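# Four arms build a self-supporting stick ring over well

## Task

There is a square opening (the well) with four desks around it, each desk carrying one bolted-down arm; the well's centre is at scene x = 0, y = 0, its edges are parallel to x and y, and below it is only floor. Approximate mounts in metres, with heading in degrees counter-clockwise from +x: arm1 at x=+0.22 y=+0.56 z=+0.72 heading -90; arm2 at x=-0.52 y=+0.50 z=+0.72 heading -90; arm3 at x=-0.22 y=-0.56 z=+0.72 heading +90; arm4 at x=+0.52 y=-0.50 z=+0.72 heading +90. Arrange wooden sticks into a closed ring around the well's centre so that every stick has one end lying on a desk and its other end lying on the next stick in the ring; sticks may overhang the well, and any number of arms may help. The ring only counts if it stands without any robot holding it. At the end, open the grippers and move the arms away from the sticks.

## Robot and tools

Robots: four identical i2rt Big YAM arms named arm1, arm2, arm3 and arm4. Each has six revolute joints, a two-finger gripper and a wrist camera that, with joints 1 and 6 at zero and the hand level and pointing ahead, rides above the hand looking toward the fingertips. Reach is roughly 1.0 m measured from the joint 1 axis. A fixed room camera, cam_high, views the scene.

Frame: one scene frame for everything, origin on the floor, +z up. The well centre is at x = 0, y = 0. The hand point is halfway between the fingertips; the hand z axis runs along the fingers and the fingers close along the hand y axis. Foot poses are not printed.

Tool execute_actions: argument "actions" is a list holding either one action or nothing (empty list = just report state and images). An action is an object keyed by arm name; each arm entry holds "joints", an object of absolute joint targets (not offsets) given by name. Keys and units: joint1_rad (range -2.879 to 2.879, done within ±0.045; base yaw, positive counter-clockwise seen from above, zero points the arm the way its foot faces), joint2_rad (0 to 3.141, ±0.14; shoulder, zero has the upper arm pointing back near horizontal, increasing lifts it up then forward), joint3_rad (0 to 3.019, ±0.09; elbow, zero is fully folded, increasing opens it), joint4_rad (-1.692 to 1.57, ±0.055; hand pitch, positive tips fingers up), joint5_rad (-1.57 to 1.57, ±0.03; hand sideways swing, positive to the arm's right), joint6_rad (-2.094 to 2.094, ±0.035; hand roll, positive clockwise viewed from behind the hand), gripper_m (0 to 0.093 metres of fingertip gap, ±0.003; each finger pad squeezes with about 50 to 62 N at most, some less). Any subset of arms and joints may appear; all listed motions begin together and may finish at different moments; one action lasts at most 15 s. Omitted joints or arms can keep driving toward earlier targets without joint_status saying so. An unknown key or a value outside its range makes the whole call rejected and nothing moves. Optional "cameras": a list of names from arm1_cam_wrist, arm2_cam_wrist, arm3_cam_wrist, arm4_cam_wrist, cam_high, all; omitted, null or ["all"] gives every camera, [] gives none. Images are taken when the call ends and a "pictures" line lists their order.

Tool wait: "seconds" from 0 to 10; commands nothing new and returns the same kind of report. Tool zoom_image: "camera" plus "region" [x0, y0, x1, y1] in pixels of that camera's latest full image, top-left origin, no larger than 504 by 504. Wrist images are 616x616 fisheye; cam_high is 896x504. Tool finished_scene: pass the integer number of the current scene; it ends the scene irreversibly after the last command is held and reports success. Replying with no tool call ends everything.

Result lines: joint_positions gives current joint values; joint torques list each arm joint's total drive output in joint order (nonzero even when idle, noisy, with per-arm offset and scale, friction can mimic or hide load). joint_status tells how each commanded motion of the last accepted action ended: "off_target" means resting away from target and possibly still pushing; "contact_stop" or "time_out" means the joint now holds where it stopped, though after a time_out a joint may keep a target no more than 0.375, 0.375, 0.113, 0.225, 0.075, 0.3 rad (joints 1 to 6) from its position and keep pushing, moving on its own if freed; "not_followed" with "joint command not followed" and a "cause:" line means a safety check (self and arm-to-arm collision) blocked that arm's joint targets, though a gripper target still runs, and the arm may retry them each action. on_its_own lists joints not commanded this call; "held at" is the held target, not the position. To relax a pushing joint, command its reported position. Tiny target changes may not move a joint; loaded joints sag.

Cautions: the arms do not stop on contact and can push hard; sustained pushing heats motors (MOTOR HOT from 85 °C, OVER-TEMPERATURE FAULT at 100 °C, when that arm goes limp and falls and its keys read "limit_stop_at_motor_heat"; resend targets afterward). A stop reported in a result cancels later motion calls in that reply. Hard contact between two robots fails the run; the collision check may react late and ignores fingers, gripper housings and wrist cameras. Because joints move at different speeds, the hand can sweep a wide path between postures, so stage moves. Avoid dropping, slipping or slamming sticks, knocking anything outside the work area, and pressing hard. Objects may occasionally be nudged by outside disturbances. The robots hold the last command while you think, and arms act independently.

Each tool is called after "Call:" as name([rows], argument=value, ...), one row to a line, values as JSON.

## Session

Call:
execute_actions(actions=[])

Scene clock: 0.00 s.
Joint torques (N m, as the arm reports them, + toward a larger angle): no reading
arm1.joint_positions: joint1_rad=-0.481 joint2_rad=+0.585 joint3_rad=+1.407 joint4_rad=-1.280 joint5_rad=+0.137 joint6_rad=+0.107 gripper_m=+0.094
arm1.joint_status: not commanded
arm1.hand: x=+0.0974 y=+0.3743 z=+1.3631 quat_wxyz=(-0.255, -0.759, -0.374, +0.467) (m; scene frame)
arm2.joint_positions: joint1_rad=-0.215 joint2_rad=+0.647 joint3_rad=+1.319 joint4_rad=-1.515 joint5_rad=+0.131 joint6_rad=+0.161 gripper_m=+0.095
arm2.joint_status: not commanded
arm2.hand: x=-0.5722 y=+0.2811 z=+1.2358 quat_wxyz=(-0.201, -0.769, -0.528, +0.298) (m; scene frame)
arm3.joint_positions: joint1_rad=+0.410 joint2_rad=+0.648 joint3_rad=+1.341 joint4_rad=-1.306 joint5_rad=-0.061 joint6_rad=+0.288 gripper_m=+0.094
arm3.joint_status: not commanded
arm3.hand: x=-0.3192 y=-0.3261 z=+1.3151 quat_wxyz=(-0.178, +0.663, -0.589, -0.426) (m; scene frame)
arm4.joint_positions: joint1_rad=-0.286 joint2_rad=+0.462 joint3_rad=+1.452 joint4_rad=-1.230 joint5_rad=-0.226 joint6_rad=+0.093 gripper_m=+0.095
arm4.joint_status: not commanded
arm4.hand: x=+0.5300 y=-0.3381 z=+1.4063 quat_wxyz=(-0.420, +0.492, -0.611, -0.456) (m; scene frame)
pictures: arm1_cam_wrist, arm2_cam_wrist, arm3_cam_wrist, arm4_cam_wrist, cam_high
Images, in order (width x height): arm1_cam_wrist 616x616, arm2_cam_wrist 616x616, arm3_cam_wrist 616x616, arm4_cam_wrist 616x616, cam_high 896x504.

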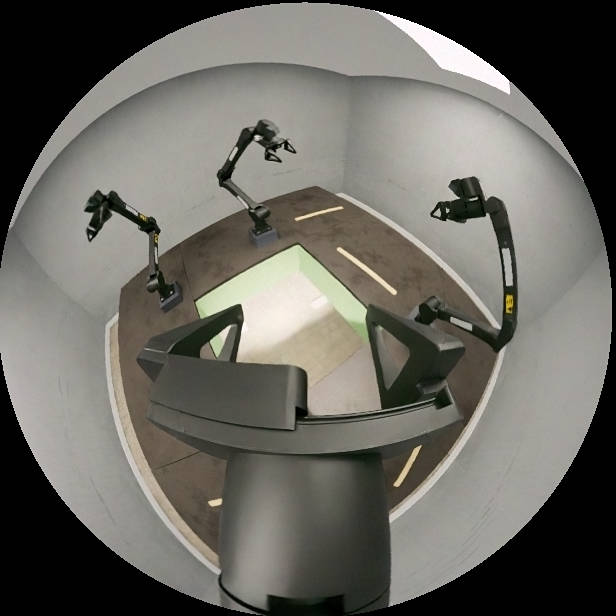

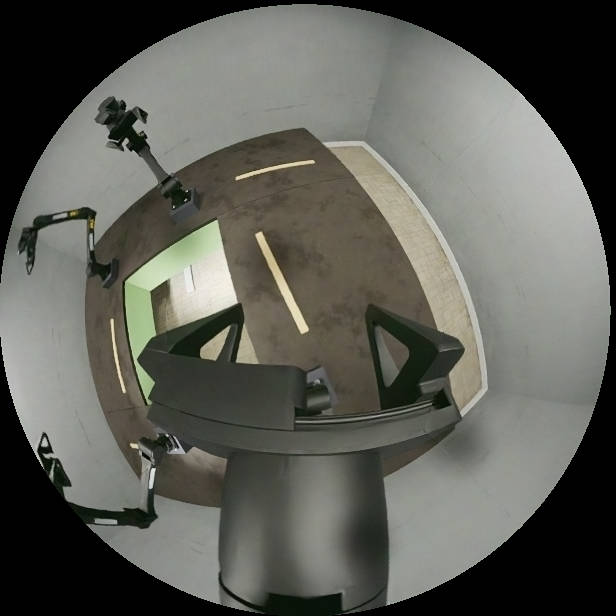

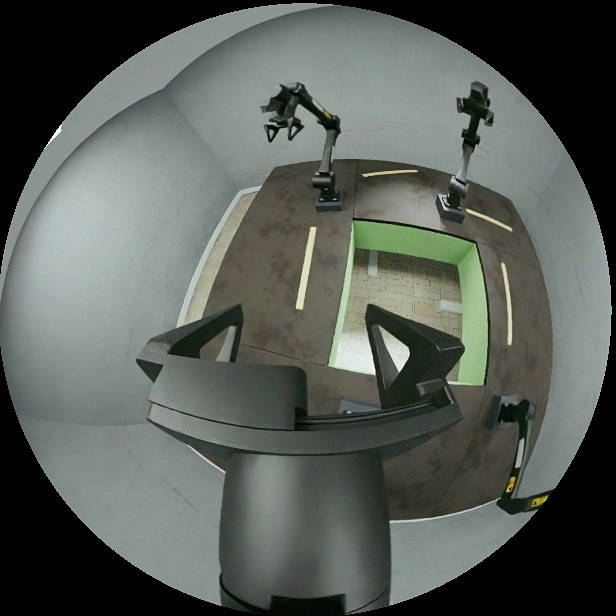

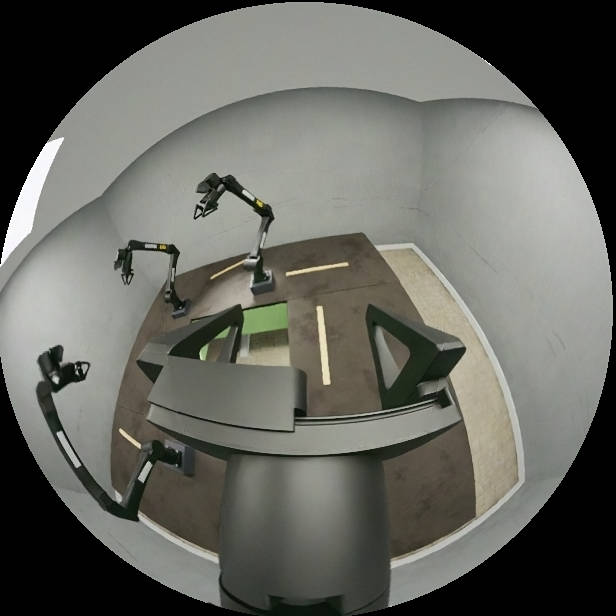

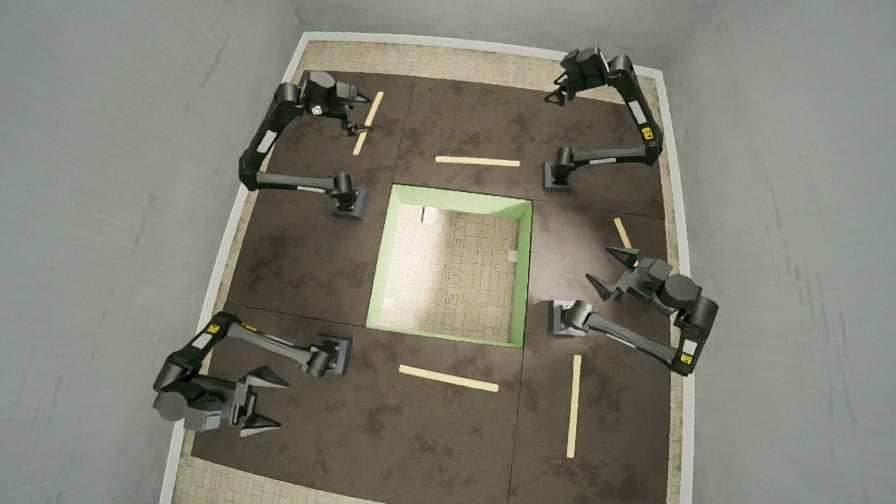

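Call:
execute_actions([
  {"arm1":{"joints":{"joint1_rad":1.55,"joint2_rad":1.5,"joint3_rad":1.3,"joint4_rad":-1.37,"joint5_rad":0,"joint6_rad":0}},"arm2":{"joints":{"joint1_rad":0,"joint2_rad":1.2,"joint3_rad":1.0,"joint4_rad":-1.37,"joint5_rad":0,"joint6_rad":0}},"arm3":{"joints":{"joint1_rad":1.55,"joint2_rad":1.8,"joint3_rad":1.8,"joint4_rad":-1.57,"joint5_rad":0,"joint6_rad":0}},"arm4":{"joints":{"joint1_rad":0,"joint2_rad":1.4,"joint3_rad":1.0,"joint4_rad":-1.17,"joint5_rad":0,"joint6_rad":0}}},
])

Call:
zoom_image(camera="cam_high", region=[300,60,700,480])

Scene clock: 30.80 s.
Joint torques (N m, as the arm reports them, + toward a larger angle): arm1=[ -2.83 -12.27   7.57  -0.58  -0.02  -0.1 ] | arm2=[-0.7  -8.88 11.62  1.05 -0.09 -0.24] | arm3=[  0.76 -17.52  11.91   0.37   0.    -0.15] | arm4=[ -1.19 -11.48   9.24   0.44   0.11  -0.08]
arm1.joint_positions: joint1_rad=+1.556 joint2_rad=+1.512 joint3_rad=+1.296 joint4_rad=-1.353 joint5_rad=-0.001 joint6_rad=+0.008 gripper_m=+0.094
arm1.joint_status: all done
arm1.hand: x=+0.6583 y=+0.5627 z=+0.9779 quat_wxyz=(+0.000, -0.002, -1.000, +0.002) (m; scene frame)
arm2.joint_positions: joint1_rad=-0.002 joint2_rad=+1.207 joint3_rad=+0.983 joint4_rad=-1.378 joint5_rad=+0.003 joint6_rad=+0.013 gripper_m=+0.095
arm2.joint_status: all done
arm2.hand: x=-0.5027 y=+0.1837 z=+0.9439 quat_wxyz=(+0.020, -0.694, -0.720, -0.008) (m; scene frame)
arm3.joint_positions: joint1_rad=+1.557 joint2_rad=+1.811 joint3_rad=+1.783 joint4_rad=-1.559 joint5_rad=+0.000 joint6_rad=+0.008 gripper_m=+0.094
arm3.joint_status: all done
arm3.hand: x=-0.7718 y=-0.5309 z=+1.0252 quat_wxyz=(+0.000, +1.000, -0.030, +0.008) (m; scene frame)
arm4.joint_positions: joint1_rad=-0.003 joint2_rad=+1.381 joint3_rad=+0.994 joint4_rad=-1.172 joint5_rad=-0.003 joint6_rad=+0.012 gripper_m=+0.095
arm4.joint_status: all done
arm4.hand: x=+0.5256 y=-0.1265 z=+0.9096 quat_wxyz=(-0.003, +0.697, -0.717, -0.005) (m; scene frame)
pictures: arm1_cam_wrist, arm2_cam_wrist, arm3_cam_wrist, arm4_cam_wrist, cam_high
Images, in order (width x height): arm1_cam_wrist 616x616, arm2_cam_wrist 616x616, arm3_cam_wrist 616x616, arm4_cam_wrist 616x616, cam_high 896x504.

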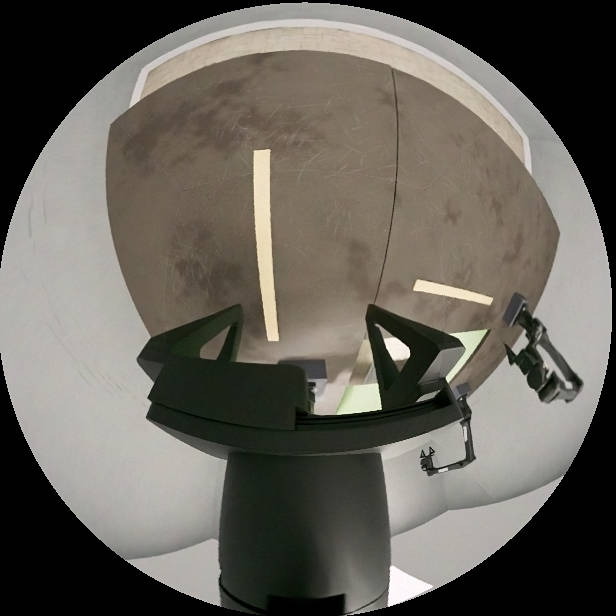

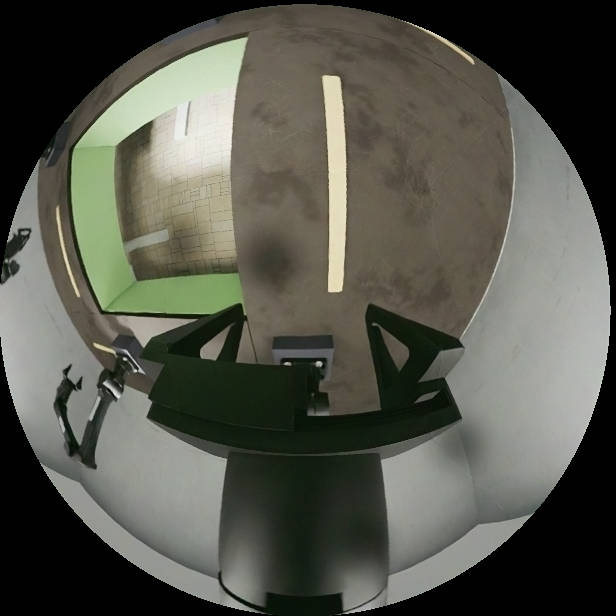

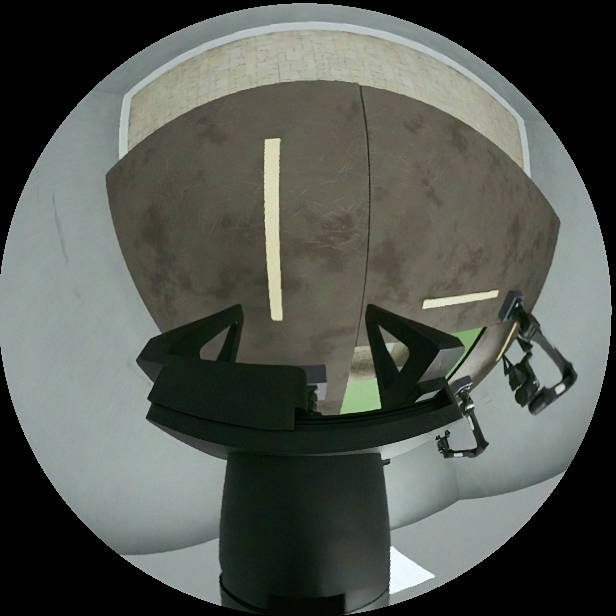

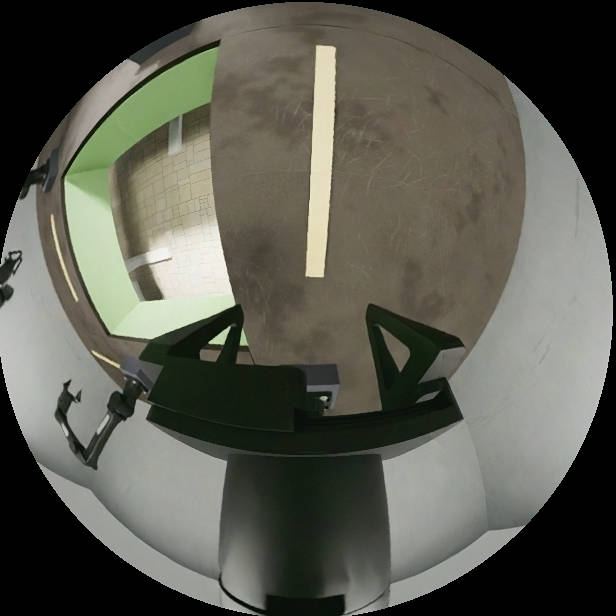

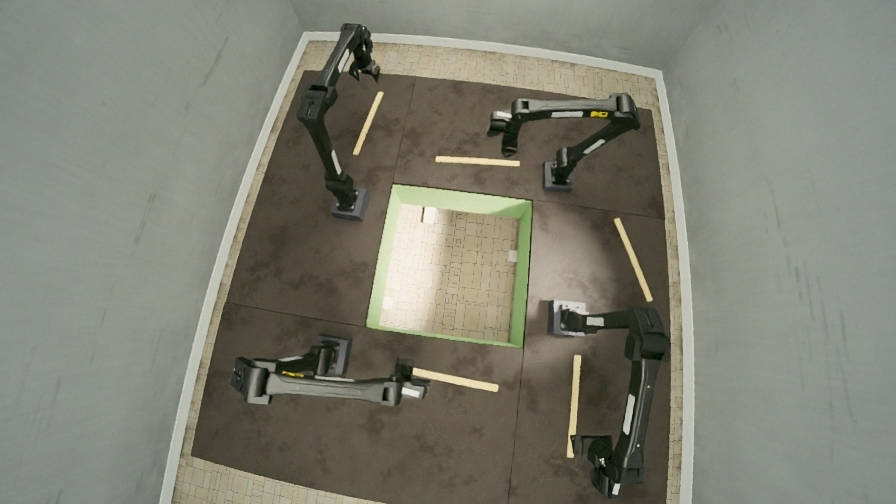

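Region (300, 60, 700, 480) of cam_high's 896x504 image, scaled by 1.200, with more detail than that image has; it fills the left 480 columns of this view, and the rest is white.

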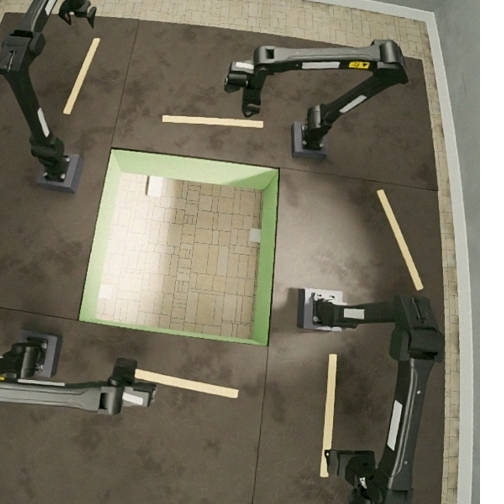

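Call:
execute_actions([
  {"arm1":{"joints":{"joint1_rad":1.89,"joint2_rad":1.378,"joint3_rad":0.716,"joint4_rad":-1.108,"joint5_rad":-0.065,"joint6_rad":0.33}},"arm2":{"joints":{"joint1_rad":-0.21,"joint2_rad":1.453,"joint3_rad":0.776,"joint4_rad":-1.093,"joint5_rad":0.035,"joint6_rad":-0.17}},"arm3":{"joints":{"joint1_rad":1.75,"joint2_rad":1.755,"joint3_rad":1.091,"joint4_rad":-1.106,"joint5_rad":-0.03,"joint6_rad":0.14}},"arm4":{"joints":{"joint1_rad":-0.065,"joint2_rad":1.755,"joint3_rad":1.091,"joint4_rad":-1.106,"joint5_rad":0,"joint6_rad":-0.03}}},
])

Scene clock: 78.53 s.
Joint torques (N m, as the arm reports them, + toward a larger angle): arm1=[-2.71 -6.99  5.94  0.22  0.    0.09] | arm2=[ -0.36 -10.68   8.92   0.69   0.07  -0.22] | arm3=[  1.1  -12.24   7.99   0.92  -0.04   0.05] | arm4=[ -1.09 -17.26   8.72   0.05   0.08  -0.07]
arm1.joint_positions: joint1_rad=+1.899 joint2_rad=+1.375 joint3_rad=+0.709 joint4_rad=-1.125 joint5_rad=-0.066 joint6_rad=+0.320 gripper_m=+0.094
arm1.joint_status: all done
arm1.hand: x=+0.4595 y=+0.6596 z=+0.8327 quat_wxyz=(+0.115, +0.010, -0.993, +0.007) (m; scene frame)
arm2.joint_positions: joint1_rad=-0.216 joint2_rad=+1.463 joint3_rad=+0.762 joint4_rad=-1.104 joint5_rad=+0.033 joint6_rad=-0.157 gripper_m=+0.095
arm2.joint_status: all done
arm2.hand: x=-0.5718 y=+0.2210 z=+0.7962 quat_wxyz=(+0.089, -0.703, -0.700, -0.083) (m; scene frame)
arm3.joint_positions: joint1_rad=+1.756 joint2_rad=+1.740 joint3_rad=+1.092 joint4_rad=-1.117 joint5_rad=-0.030 joint6_rad=+0.131 gripper_m=+0.094
arm3.joint_status: all done
arm3.hand: x=-0.6215 y=-0.6247 z=+0.8198 quat_wxyz=(+0.001, +0.995, +0.007, +0.098) (m; scene frame)
arm4.joint_positions: joint1_rad=-0.068 joint2_rad=+1.750 joint3_rad=+1.069 joint4_rad=-1.110 joint5_rad=-0.003 joint6_rad=-0.019 gripper_m=+0.095
arm4.joint_status: all done
arm4.hand: x=+0.5521 y=-0.1020 z=+0.7951 quat_wxyz=(+0.082, +0.681, -0.724, +0.073) (m; scene frame)
pictures: arm1_cam_wrist, arm2_cam_wrist, arm3_cam_wrist, arm4_cam_wrist, cam_high
Images, in order (width x height): arm1_cam_wrist 616x616, arm2_cam_wrist 616x616, arm3_cam_wrist 616x616, arm4_cam_wrist 616x616, cam_high 896x504.

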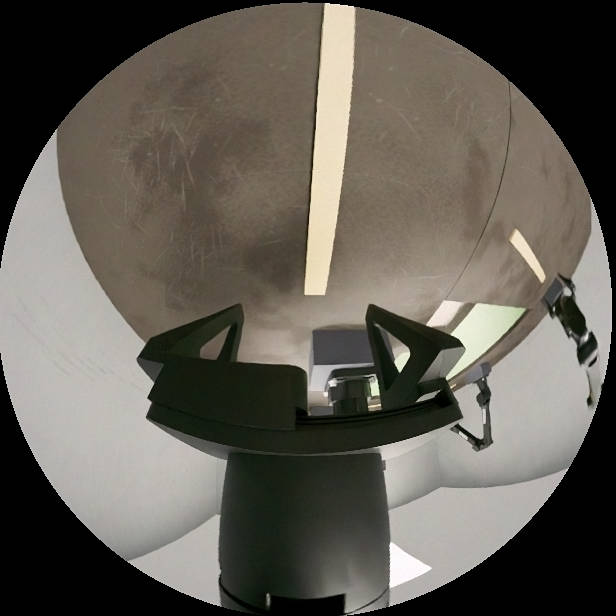

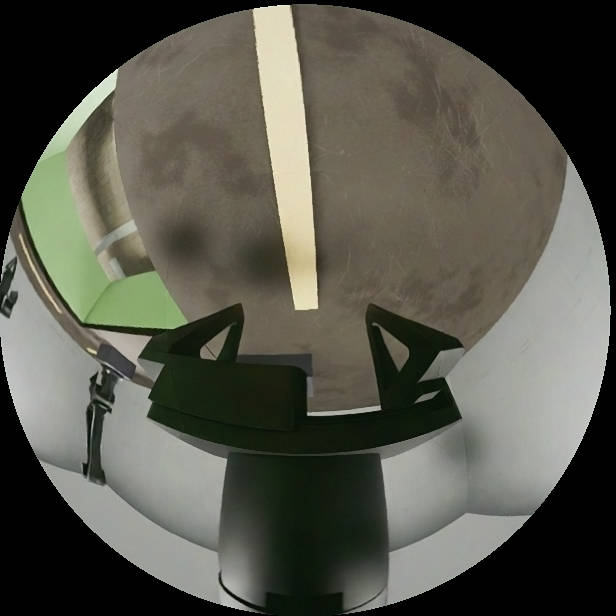

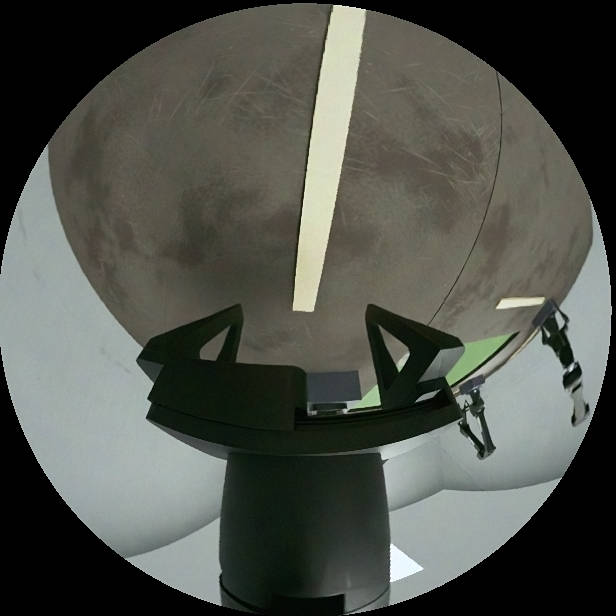

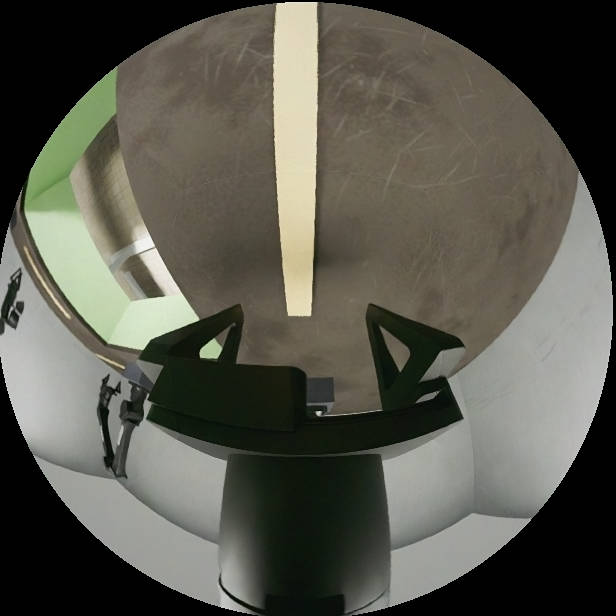

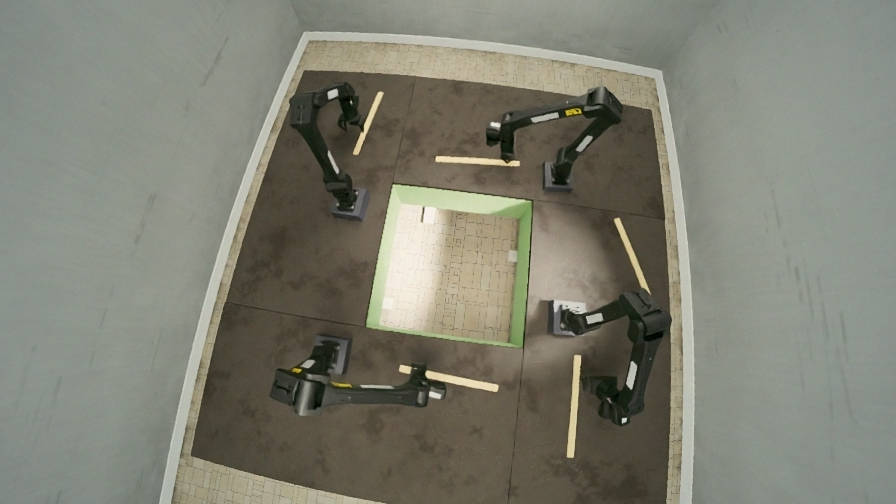

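Call:
execute_actions([
  {"arm1":{"joints":{"joint1_rad":1.815,"joint2_rad":1.636,"joint3_rad":0.608,"joint4_rad":-0.71,"joint5_rad":-0.05,"joint6_rad":0.335,"gripper_m":0.07}},"arm2":{"joints":{"joint1_rad":-0.185,"joint2_rad":1.631,"joint3_rad":0.742,"joint4_rad":-0.85,"joint5_rad":0.045,"joint6_rad":-0.245,"gripper_m":0.07}},"arm3":{"joints":{"joint1_rad":1.72,"joint2_rad":1.912,"joint3_rad":1.016,"joint4_rad":-0.874,"joint5_rad":-0.04,"joint6_rad":0.23,"gripper_m":0.07}},"arm4":{"joints":{"joint1_rad":-0.055,"joint2_rad":1.905,"joint3_rad":1.091,"joint4_rad":-0.94,"gripper_m":0.07}}},
], cameras=["arm1_cam_wrist","arm2_cam_wrist","arm3_cam_wrist","arm4_cam_wrist"])

Scene clock: 96.53 s.
Joint torques (N m, as the arm reports them, + toward a larger angle): arm1=[-1.74 -8.    3.72  0.95  0.1   0.09] | arm2=[ -0.35 -11.24   6.28   0.83   0.15  -0.23] | arm3=[  1.09 -12.83   6.24   1.41   0.05   0.14] | arm4=[ -0.67 -17.75   7.78   0.32  -0.04  -0.07]
arm1.joint_positions: joint1_rad=+1.815 joint2_rad=+1.630 joint3_rad=+0.601 joint4_rad=-0.742 joint5_rad=-0.054 joint6_rad=+0.325 gripper_m=+0.070
arm1.joint_status: all done
arm1.hand: x=+0.4655 y=+0.6358 z=+0.7295 quat_wxyz=(+0.104, -0.034, -0.994, +0.006) (m; scene frame)
arm2.joint_positions: joint1_rad=-0.190 joint2_rad=+1.634 joint3_rad=+0.742 joint4_rad=-0.861 joint5_rad=+0.041 joint6_rad=-0.232 gripper_m=+0.070
arm2.joint_status: all done
arm2.hand: x=-0.5703 y=+0.1954 z=+0.7321 quat_wxyz=(+0.076, -0.669, -0.737, -0.062) (m; scene frame)
arm3.joint_positions: joint1_rad=+1.724 joint2_rad=+1.895 joint3_rad=+1.019 joint4_rad=-0.899 joint5_rad=-0.042 joint6_rad=+0.214 gripper_m=+0.070
arm3.joint_status: all done
arm3.hand: x=-0.6151 y=-0.6127 z=+0.7331 quat_wxyz=(+0.003, +0.993, -0.051, +0.103) (m; scene frame)
arm4.joint_positions: joint1_rad=-0.059 joint2_rad=+1.890 joint3_rad=+1.071 joint4_rad=-0.951 joint5_rad=+0.000 joint6_rad=-0.019 gripper_m=+0.070
arm4.joint_status: all done
arm4.hand: x=+0.5504 y=-0.0836 z=+0.7332 quat_wxyz=(+0.073, +0.685, -0.722, +0.067) (m; scene frame)
pictures: arm1_cam_wrist, arm2_cam_wrist, arm3_cam_wrist, arm4_cam_wrist
Images, in order (width x height): arm1_cam_wrist 616x616, arm2_cam_wrist 616x616, arm3_cam_wrist 616x616, arm4_cam_wrist 616x616.

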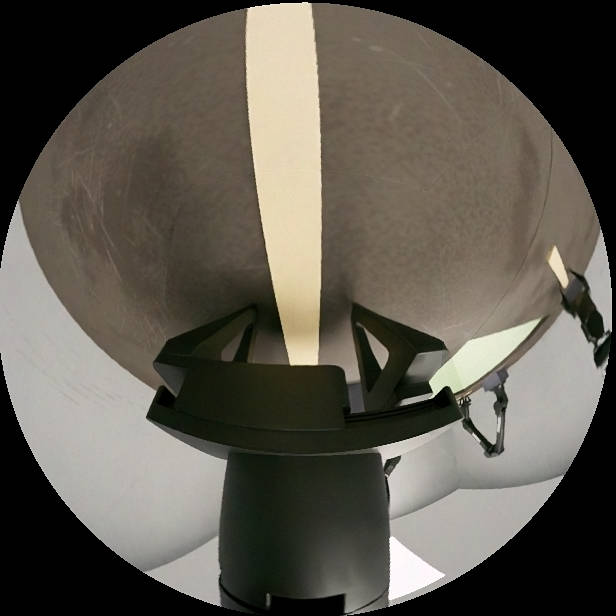

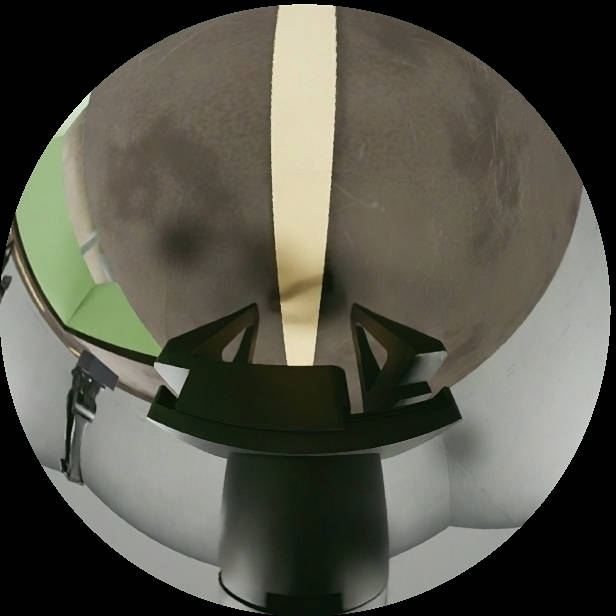

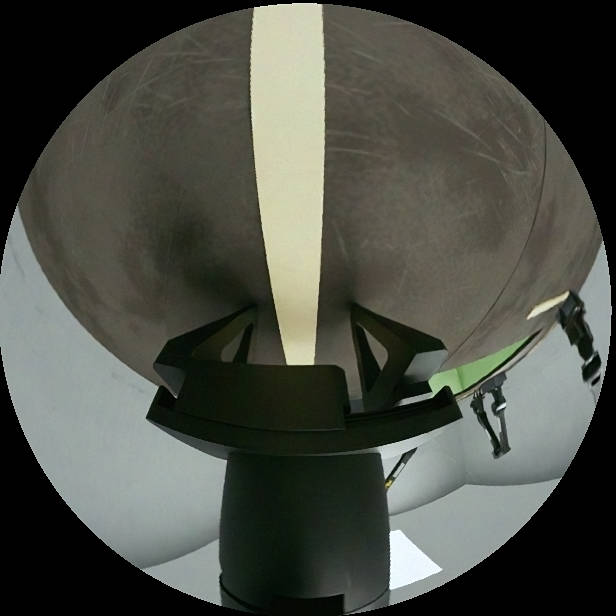

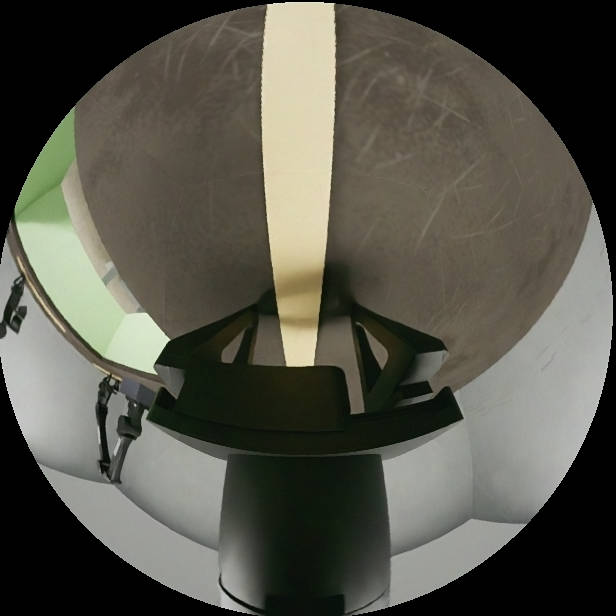

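Call:
execute_actions([
  {"arm1":{"joints":{"joint2_rad":1.665}},"arm2":{"joints":{"joint2_rad":1.675}},"arm3":{"joints":{"joint2_rad":1.937}},"arm4":{"joints":{"joint2_rad":1.935}}},
], cameras=[])

Call:
execute_actions([
  {"arm1":{"joints":{"gripper_m":0.015}},"arm2":{"joints":{"gripper_m":0.015}},"arm3":{"joints":{"gripper_m":0.015}},"arm4":{"joints":{"gripper_m":0.015}}},
], cameras=["arm1_cam_wrist","arm2_cam_wrist"])

Scene clock: 105.00 s.
Joint torques (N m, as the arm reports them, + toward a larger angle): arm1=[-1.73 -6.2   3.82  0.94  0.06  0.08] | arm2=[ -0.75 -10.06   6.09   0.77   0.12  -0.22] | arm3=[  0.87 -11.05   6.26   1.4    0.04   0.14] | arm4=[ -0.83 -14.8    7.79   0.45  -0.04  -0.09]
arm1.joint_positions: joint1_rad=+1.815 joint2_rad=+1.630 joint3_rad=+0.601 joint4_rad=-0.742 joint5_rad=-0.054 joint6_rad=+0.325 gripper_m=+0.070
arm1.joint_status: all done
arm1.hand: x=+0.4655 y=+0.6358 z=+0.7294 quat_wxyz=(+0.105, -0.034, -0.994, +0.006) (m; scene frame)
arm2.joint_positions: joint1_rad=-0.190 joint2_rad=+1.659 joint3_rad=+0.742 joint4_rad=-0.861 joint5_rad=+0.041 joint6_rad=-0.233 gripper_m=+0.070
arm2.joint_status: all done
arm2.hand: x=-0.5699 y=+0.1996 z=+0.7250 quat_wxyz=(+0.083, -0.667, -0.737, -0.072) (m; scene frame)
arm3.joint_positions: joint1_rad=+1.724 joint2_rad=+1.895 joint3_rad=+1.019 joint4_rad=-0.899 joint5_rad=-0.042 joint6_rad=+0.214 gripper_m=+0.070
arm3.joint_status: all done
arm3.hand: x=-0.6151 y=-0.6127 z=+0.7331 quat_wxyz=(+0.003, +0.993, -0.051, +0.103) (m; scene frame)
arm4.joint_positions: joint1_rad=-0.059 joint2_rad=+1.890 joint3_rad=+1.071 joint4_rad=-0.951 joint5_rad=+0.000 joint6_rad=-0.019 gripper_m=+0.070
arm4.joint_status: all done
arm4.hand: x=+0.5504 y=-0.0836 z=+0.7332 quat_wxyz=(+0.073, +0.685, -0.722, +0.067) (m; scene frame)
pictures: none
No camera images: the call's "cameras" was empty. Leave "cameras" out to get every camera's image.

Scene clock: 105.60 s.
Joint torques (N m, as the arm reports them, + toward a larger angle): arm1=[-1.9  -6.07  3.74  0.44  0.21  0.08] | arm2=[ -0.61 -10.44   6.01   0.79   0.13  -0.2 ] | arm3=[  0.93 -10.93   6.3    1.11   0.07   0.05] | arm4=[ -0.93 -14.93   7.77   0.3   -0.07  -0.08]
arm1.joint_positions: joint1_rad=+1.815 joint2_rad=+1.632 joint3_rad=+0.601 joint4_rad=-0.730 joint5_rad=-0.058 joint6_rad=+0.326 gripper_m=+0.027
arm1.joint_status: gripper_m off_target (ended at +0.027, target +0.015)
arm1.hand: x=+0.4679 y=+0.6370 z=+0.7285 quat_wxyz=(+0.100, -0.034, -0.994, +0.003) (m; scene frame)
arm2.joint_positions: joint1_rad=-0.189 joint2_rad=+1.659 joint3_rad=+0.742 joint4_rad=-0.861 joint5_rad=+0.042 joint6_rad=-0.234 gripper_m=+0.028
arm2.joint_status: gripper_m off_target (ended at +0.028, target +0.015)
arm2.hand: x=-0.5698 y=+0.1995 z=+0.7250 quat_wxyz=(+0.083, -0.667, -0.737, -0.072) (m; scene frame)
arm3.joint_positions: joint1_rad=+1.724 joint2_rad=+1.895 joint3_rad=+1.019 joint4_rad=-0.892 joint5_rad=-0.042 joint6_rad=+0.219 gripper_m=+0.028
arm3.joint_status: gripper_m off_target (ended at +0.028, target +0.015)
arm3.hand: x=-0.6166 y=-0.6129 z=+0.7328 quat_wxyz=(+0.004, +0.993, -0.054, +0.100) (m; scene frame)
arm4.joint_positions: joint1_rad=-0.059 joint2_rad=+1.890 joint3_rad=+1.071 joint4_rad=-0.949 joint5_rad=+0.001 joint6_rad=-0.019 gripper_m=+0.028
arm4.joint_status: gripper_m off_target (ended at +0.028, target +0.015)
arm4.hand: x=+0.5505 y=-0.0832 z=+0.7330 quat_wxyz=(+0.072, +0.685, -0.722, +0.067) (m; scene frame)
pictures: arm1_cam_wrist, arm2_cam_wrist
Images, in order (width x height): arm1_cam_wrist 616x616, arm2_cam_wrist 616x616.

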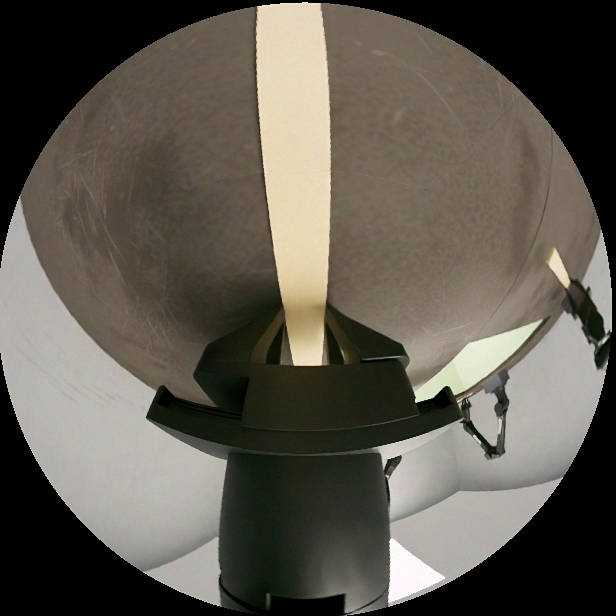

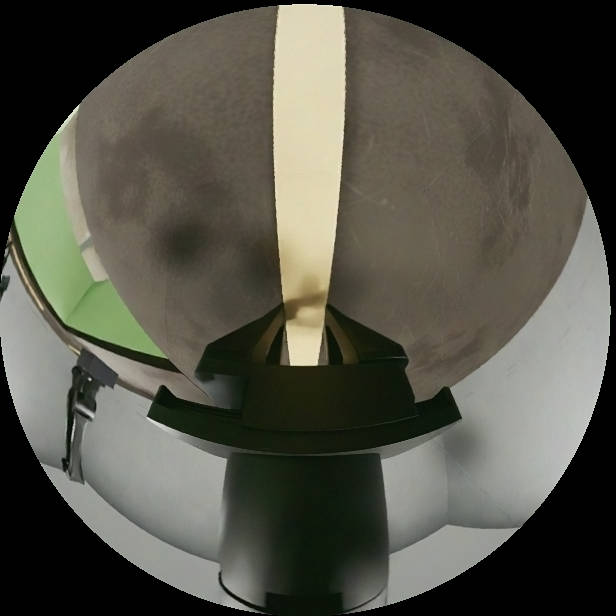

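Call:
execute_actions([
  {"arm1":{"joints":{"joint2_rad":1.389,"joint3_rad":0.801,"joint4_rad":-0.975,"joint5_rad":0}},"arm3":{"joints":{"joint2_rad":1.389,"joint3_rad":0.801,"joint4_rad":-0.975,"joint5_rad":0}},"arm2":{"joints":{"joint2_rad":1.58}},"arm4":{"joints":{"joint2_rad":1.83}}},
], cameras=[])

Call:
execute_actions([
  {"arm1":{"joints":{"joint1_rad":-0.58,"joint6_rad":-0.6}},"arm3":{"joints":{"joint1_rad":-0.58,"joint6_rad":-0.6}}},
])

Scene clock: 127.37 s.
Joint torques (N m, as the arm reports them, + toward a larger angle): arm1=[-1.66 -7.83  6.9  -0.54  0.05  0.05] | arm2=[ -0.41 -11.13   6.76   1.     0.13  -0.19] | arm3=[ 1.02 -7.87  9.7   0.93  0.18  0.04] | arm4=[ -0.83 -20.05   8.14   0.38  -0.06  -0.07]
arm1.joint_positions: joint1_rad=+1.815 joint2_rad=+1.377 joint3_rad=+0.791 joint4_rad=-0.960 joint5_rad=-0.002 joint6_rad=+0.327 gripper_m=+0.027
arm1.joint_status: all done
arm1.hand: x=+0.5452 y=+0.6486 z=+0.8508 quat_wxyz=(-0.011, -0.032, -0.999, -0.002) (m; scene frame)
arm2.joint_positions: joint1_rad=-0.189 joint2_rad=+1.581 joint3_rad=+0.742 joint4_rad=-0.861 joint5_rad=+0.042 joint6_rad=-0.234 gripper_m=+0.028
arm2.joint_status: all done
arm2.hand: x=-0.5712 y=+0.1872 z=+0.7475 quat_wxyz=(+0.061, -0.670, -0.739, -0.040) (m; scene frame)
arm3.joint_positions: joint1_rad=+1.724 joint2_rad=+1.381 joint3_rad=+0.790 joint4_rad=-0.973 joint5_rad=-0.003 joint6_rad=+0.221 gripper_m=+0.028
arm3.joint_status: all done
arm3.hand: x=-0.5508 y=-0.5987 z=+0.8559 quat_wxyz=(+0.002, +0.999, -0.053, -0.004) (m; scene frame)
arm4.joint_positions: joint1_rad=-0.059 joint2_rad=+1.843 joint3_rad=+1.071 joint4_rad=-0.949 joint5_rad=+0.001 joint6_rad=-0.019 gripper_m=+0.028
arm4.joint_status: all done
arm4.hand: x=+0.5511 y=-0.0750 z=+0.7518 quat_wxyz=(+0.055, +0.686, -0.723, +0.051) (m; scene frame)
pictures: none
No camera images: the call's "cameras" was empty. Leave "cameras" out to get every camera's image.

Scene clock: 129.60 s.
Joint torques (N m, as the arm reports them, + toward a larger angle): arm1=[-2.16 -7.64  7.64  0.41 -0.23  0.09] | arm2=[ -0.64 -11.1    6.88   0.94   0.13  -0.22] | arm3=[ 1.05 -8.11  9.71  0.83 -0.07 -0.16] | arm4=[ -1.4  -19.98   8.16   0.31  -0.05  -0.06]
arm1.joint_positions: joint1_rad=-0.577 joint2_rad=+1.382 joint3_rad=+0.779 joint4_rad=-0.983 joint5_rad=+0.003 joint6_rad=-0.610 gripper_m=+0.027
arm1.joint_status: all done
arm1.hand: x=+0.0425 y=+0.2825 z=+0.8481 quat_wxyz=(+0.002, -0.688, -0.725, -0.005) (m; scene frame)
arm2.joint_positions: joint1_rad=-0.189 joint2_rad=+1.581 joint3_rad=+0.742 joint4_rad=-0.861 joint5_rad=+0.042 joint6_rad=-0.234 gripper_m=+0.028
arm2.joint_status: not commanded
arm2.hand: x=-0.5712 y=+0.1872 z=+0.7475 quat_wxyz=(+0.061, -0.670, -0.739, -0.040) (m; scene frame)
arm3.joint_positions: joint1_rad=-0.578 joint2_rad=+1.381 joint3_rad=+0.790 joint4_rad=-0.973 joint5_rad=+0.000 joint6_rad=-0.591 gripper_m=+0.028
arm3.joint_status: all done
arm3.hand: x=-0.0226 y=-0.2859 z=+0.8558 quat_wxyz=(-0.004, +0.698, -0.716, -0.001) (m; scene frame)
arm4.joint_positions: joint1_rad=-0.051 joint2_rad=+1.842 joint3_rad=+1.071 joint4_rad=-0.948 joint5_rad=+0.001 joint6_rad=-0.020 gripper_m=+0.028
arm4.joint_status: not commanded
arm4.hand: x=+0.5479 y=-0.0743 z=+0.7522 quat_wxyz=(+0.054, +0.690, -0.720, +0.050) (m; scene frame)
pictures: arm1_cam_wrist, arm2_cam_wrist, arm3_cam_wrist, arm4_cam_wrist, cam_high
Images, in order (width x height): arm1_cam_wrist 616x616, arm2_cam_wrist 616x616, arm3_cam_wrist 616x616, arm4_cam_wrist 616x616, cam_high 896x504.

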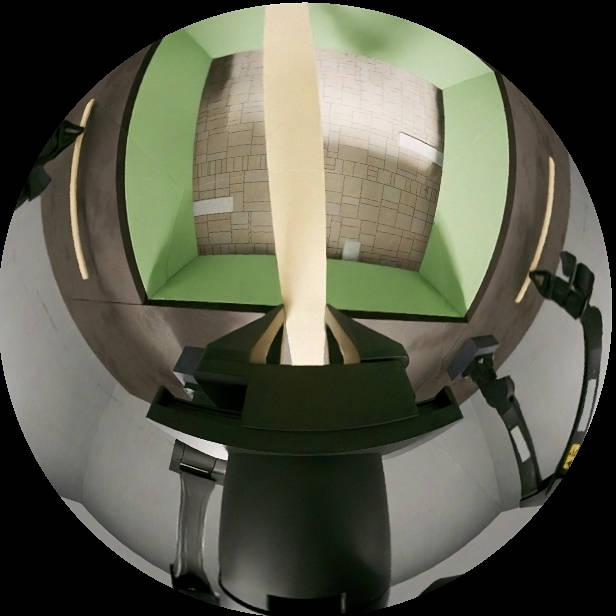

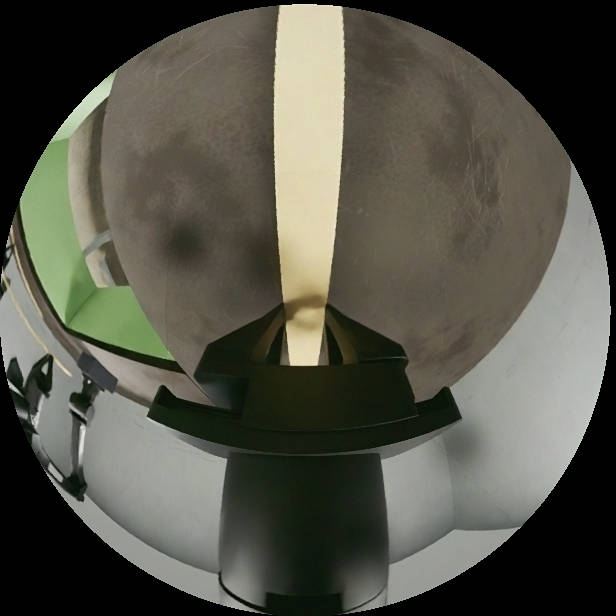

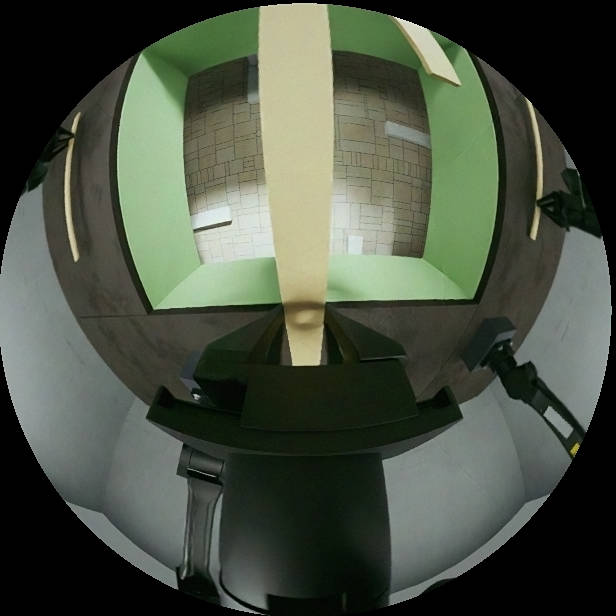

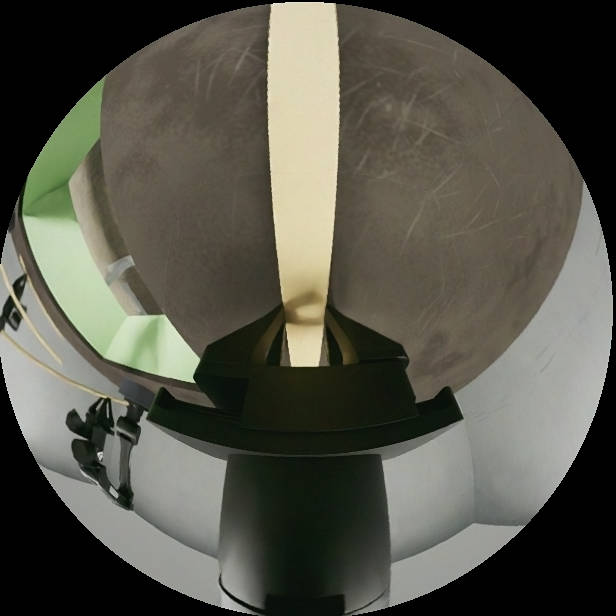

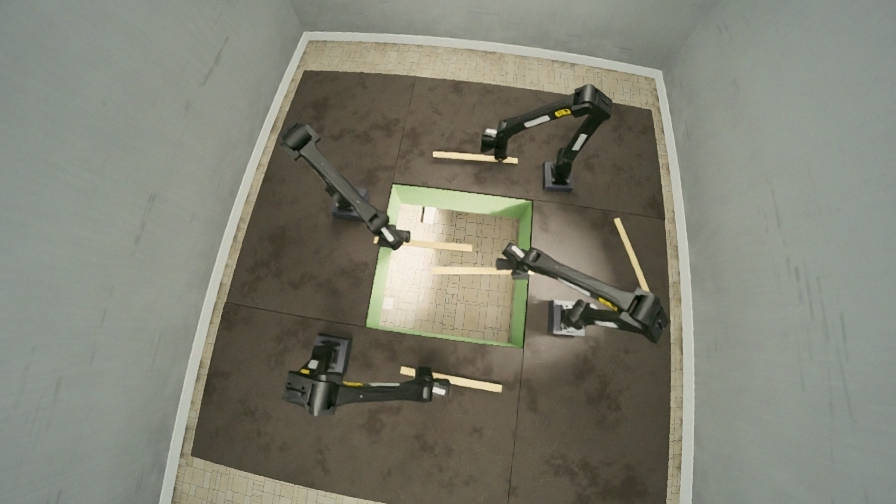

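Call:
execute_actions([
  {"arm1":{"joints":{"joint1_rad":-0.6,"joint2_rad":1.555,"joint3_rad":0.655,"joint4_rad":-0.65,"joint6_rad":-0.5}},"arm3":{"joints":{"joint1_rad":-0.54,"joint2_rad":1.555,"joint3_rad":0.655,"joint4_rad":-0.66,"joint6_rad":-0.56}},"arm2":{"joints":{"joint1_rad":0.19,"joint2_rad":1.87,"joint3_rad":1.11,"joint4_rad":-0.8,"joint5_rad":0,"joint6_rad":-1.35}},"arm4":{"joints":{"joint1_rad":0.235,"joint2_rad":1.87,"joint3_rad":1.11,"joint4_rad":-0.8,"joint5_rad":0,"joint6_rad":-1.35}}},
])

Call:
zoom_image(camera="cam_high", region=[350,160,560,370])

Scene clock: 144.37 s.
Joint torques (N m, as the arm reports them, + toward a larger angle): arm1=[-2.27 -9.38  5.59  0.77 -0.22  0.08] | arm2=[ -1.53 -13.79  10.07   1.39  -0.2   -0.3 ] | arm3=[ 1.51 -9.31  7.69  1.29 -0.06  0.03] | arm4=[ -1.19 -16.34   9.53   0.71  -0.14  -0.1 ]
arm1.joint_positions: joint1_rad=-0.593 joint2_rad=+1.566 joint3_rad=+0.636 joint4_rad=-0.670 joint5_rad=+0.003 joint6_rad=-0.510 gripper_m=+0.027
arm1.joint_status: all done
arm1.hand: x=+0.0483 y=+0.3007 z=+0.7530 quat_wxyz=(+0.004, -0.729, -0.684, -0.011) (m; scene frame)
arm2.joint_positions: joint1_rad=+0.197 joint2_rad=+1.850 joint3_rad=+1.083 joint4_rad=-0.817 joint5_rad=+0.004 joint6_rad=-1.331 gripper_m=+0.028
arm2.joint_status: all done
arm2.hand: x=-0.4076 y=+0.0513 z=+0.7284 quat_wxyz=(+0.010, +0.004, -1.000, -0.010) (m; scene frame)
arm3.joint_positions: joint1_rad=-0.548 joint2_rad=+1.560 joint3_rad=+0.641 joint4_rad=-0.673 joint5_rad=+0.000 joint6_rad=-0.569 gripper_m=+0.028
arm3.joint_status: all done
arm3.hand: x=-0.0443 y=-0.3002 z=+0.7596 quat_wxyz=(+0.011, +0.701, -0.713, +0.002) (m; scene frame)
arm4.joint_positions: joint1_rad=+0.236 joint2_rad=+1.842 joint3_rad=+1.076 joint4_rad=-0.810 joint5_rad=+0.000 joint6_rad=-1.336 gripper_m=+0.028
arm4.joint_status: all done
arm4.hand: x=+0.4180 y=-0.0487 z=+0.7507 quat_wxyz=(+0.003, +1.000, -0.006, +0.000) (m; scene frame)
pictures: arm1_cam_wrist, arm2_cam_wrist, arm3_cam_wrist, arm4_cam_wrist, cam_high
Images, in order (width x height): arm1_cam_wrist 616x616, arm2_cam_wrist 616x616, arm3_cam_wrist 616x616, arm4_cam_wrist 616x616, cam_high 896x504.

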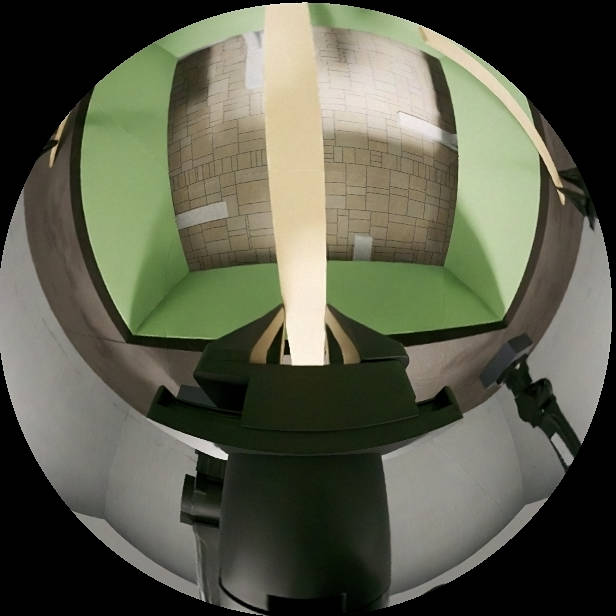

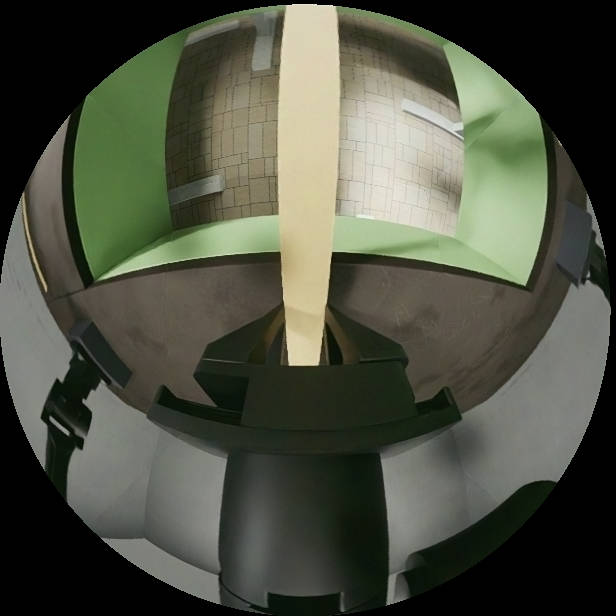

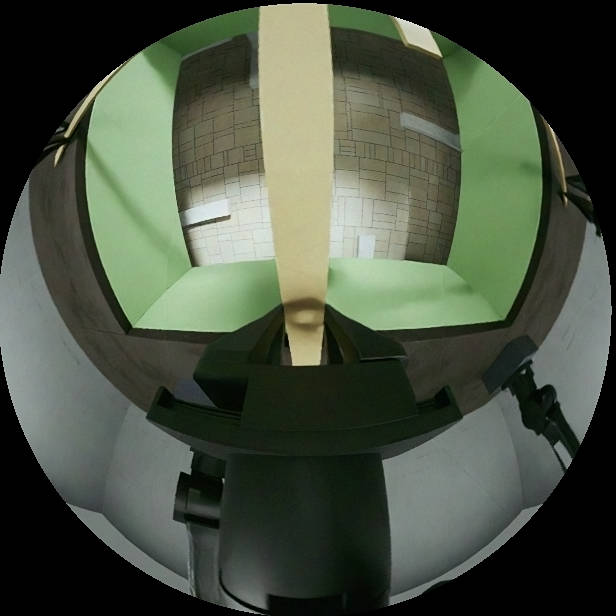

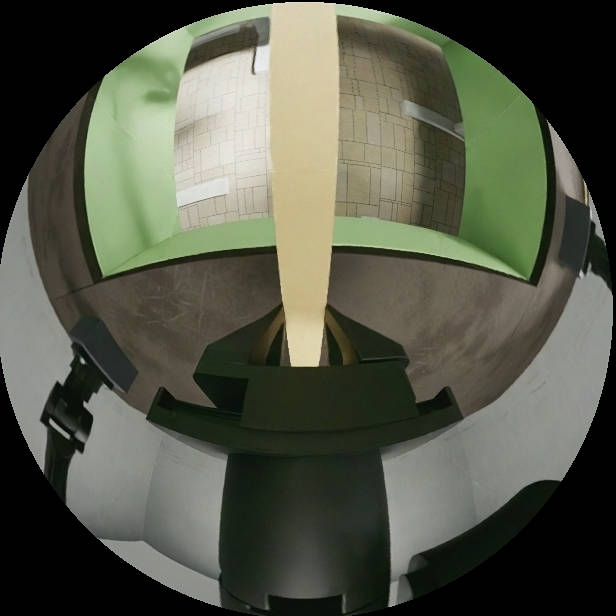

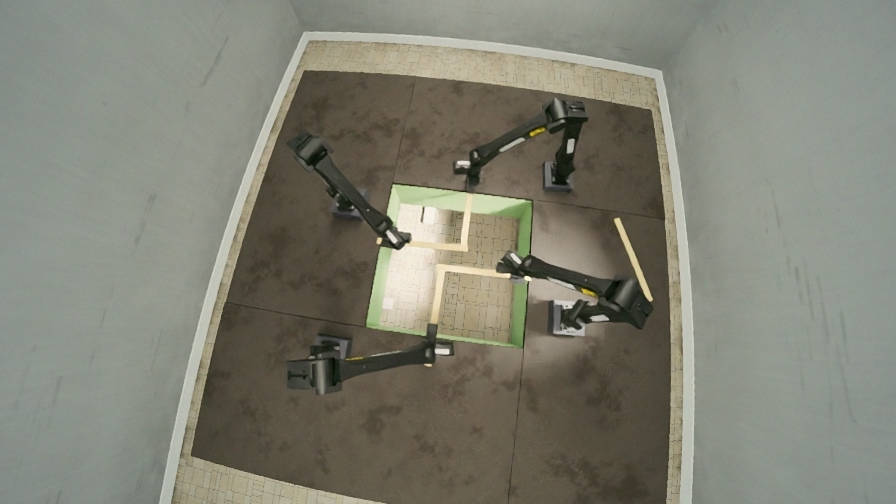

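Region (350, 160, 560, 370) of cam_high's 896x504 image, scaled by 2.400, with more detail than that image has.

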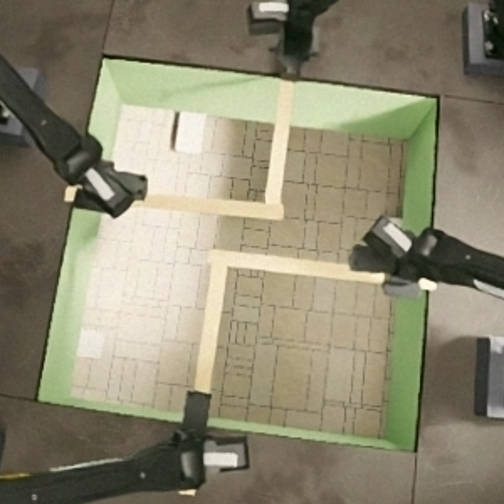

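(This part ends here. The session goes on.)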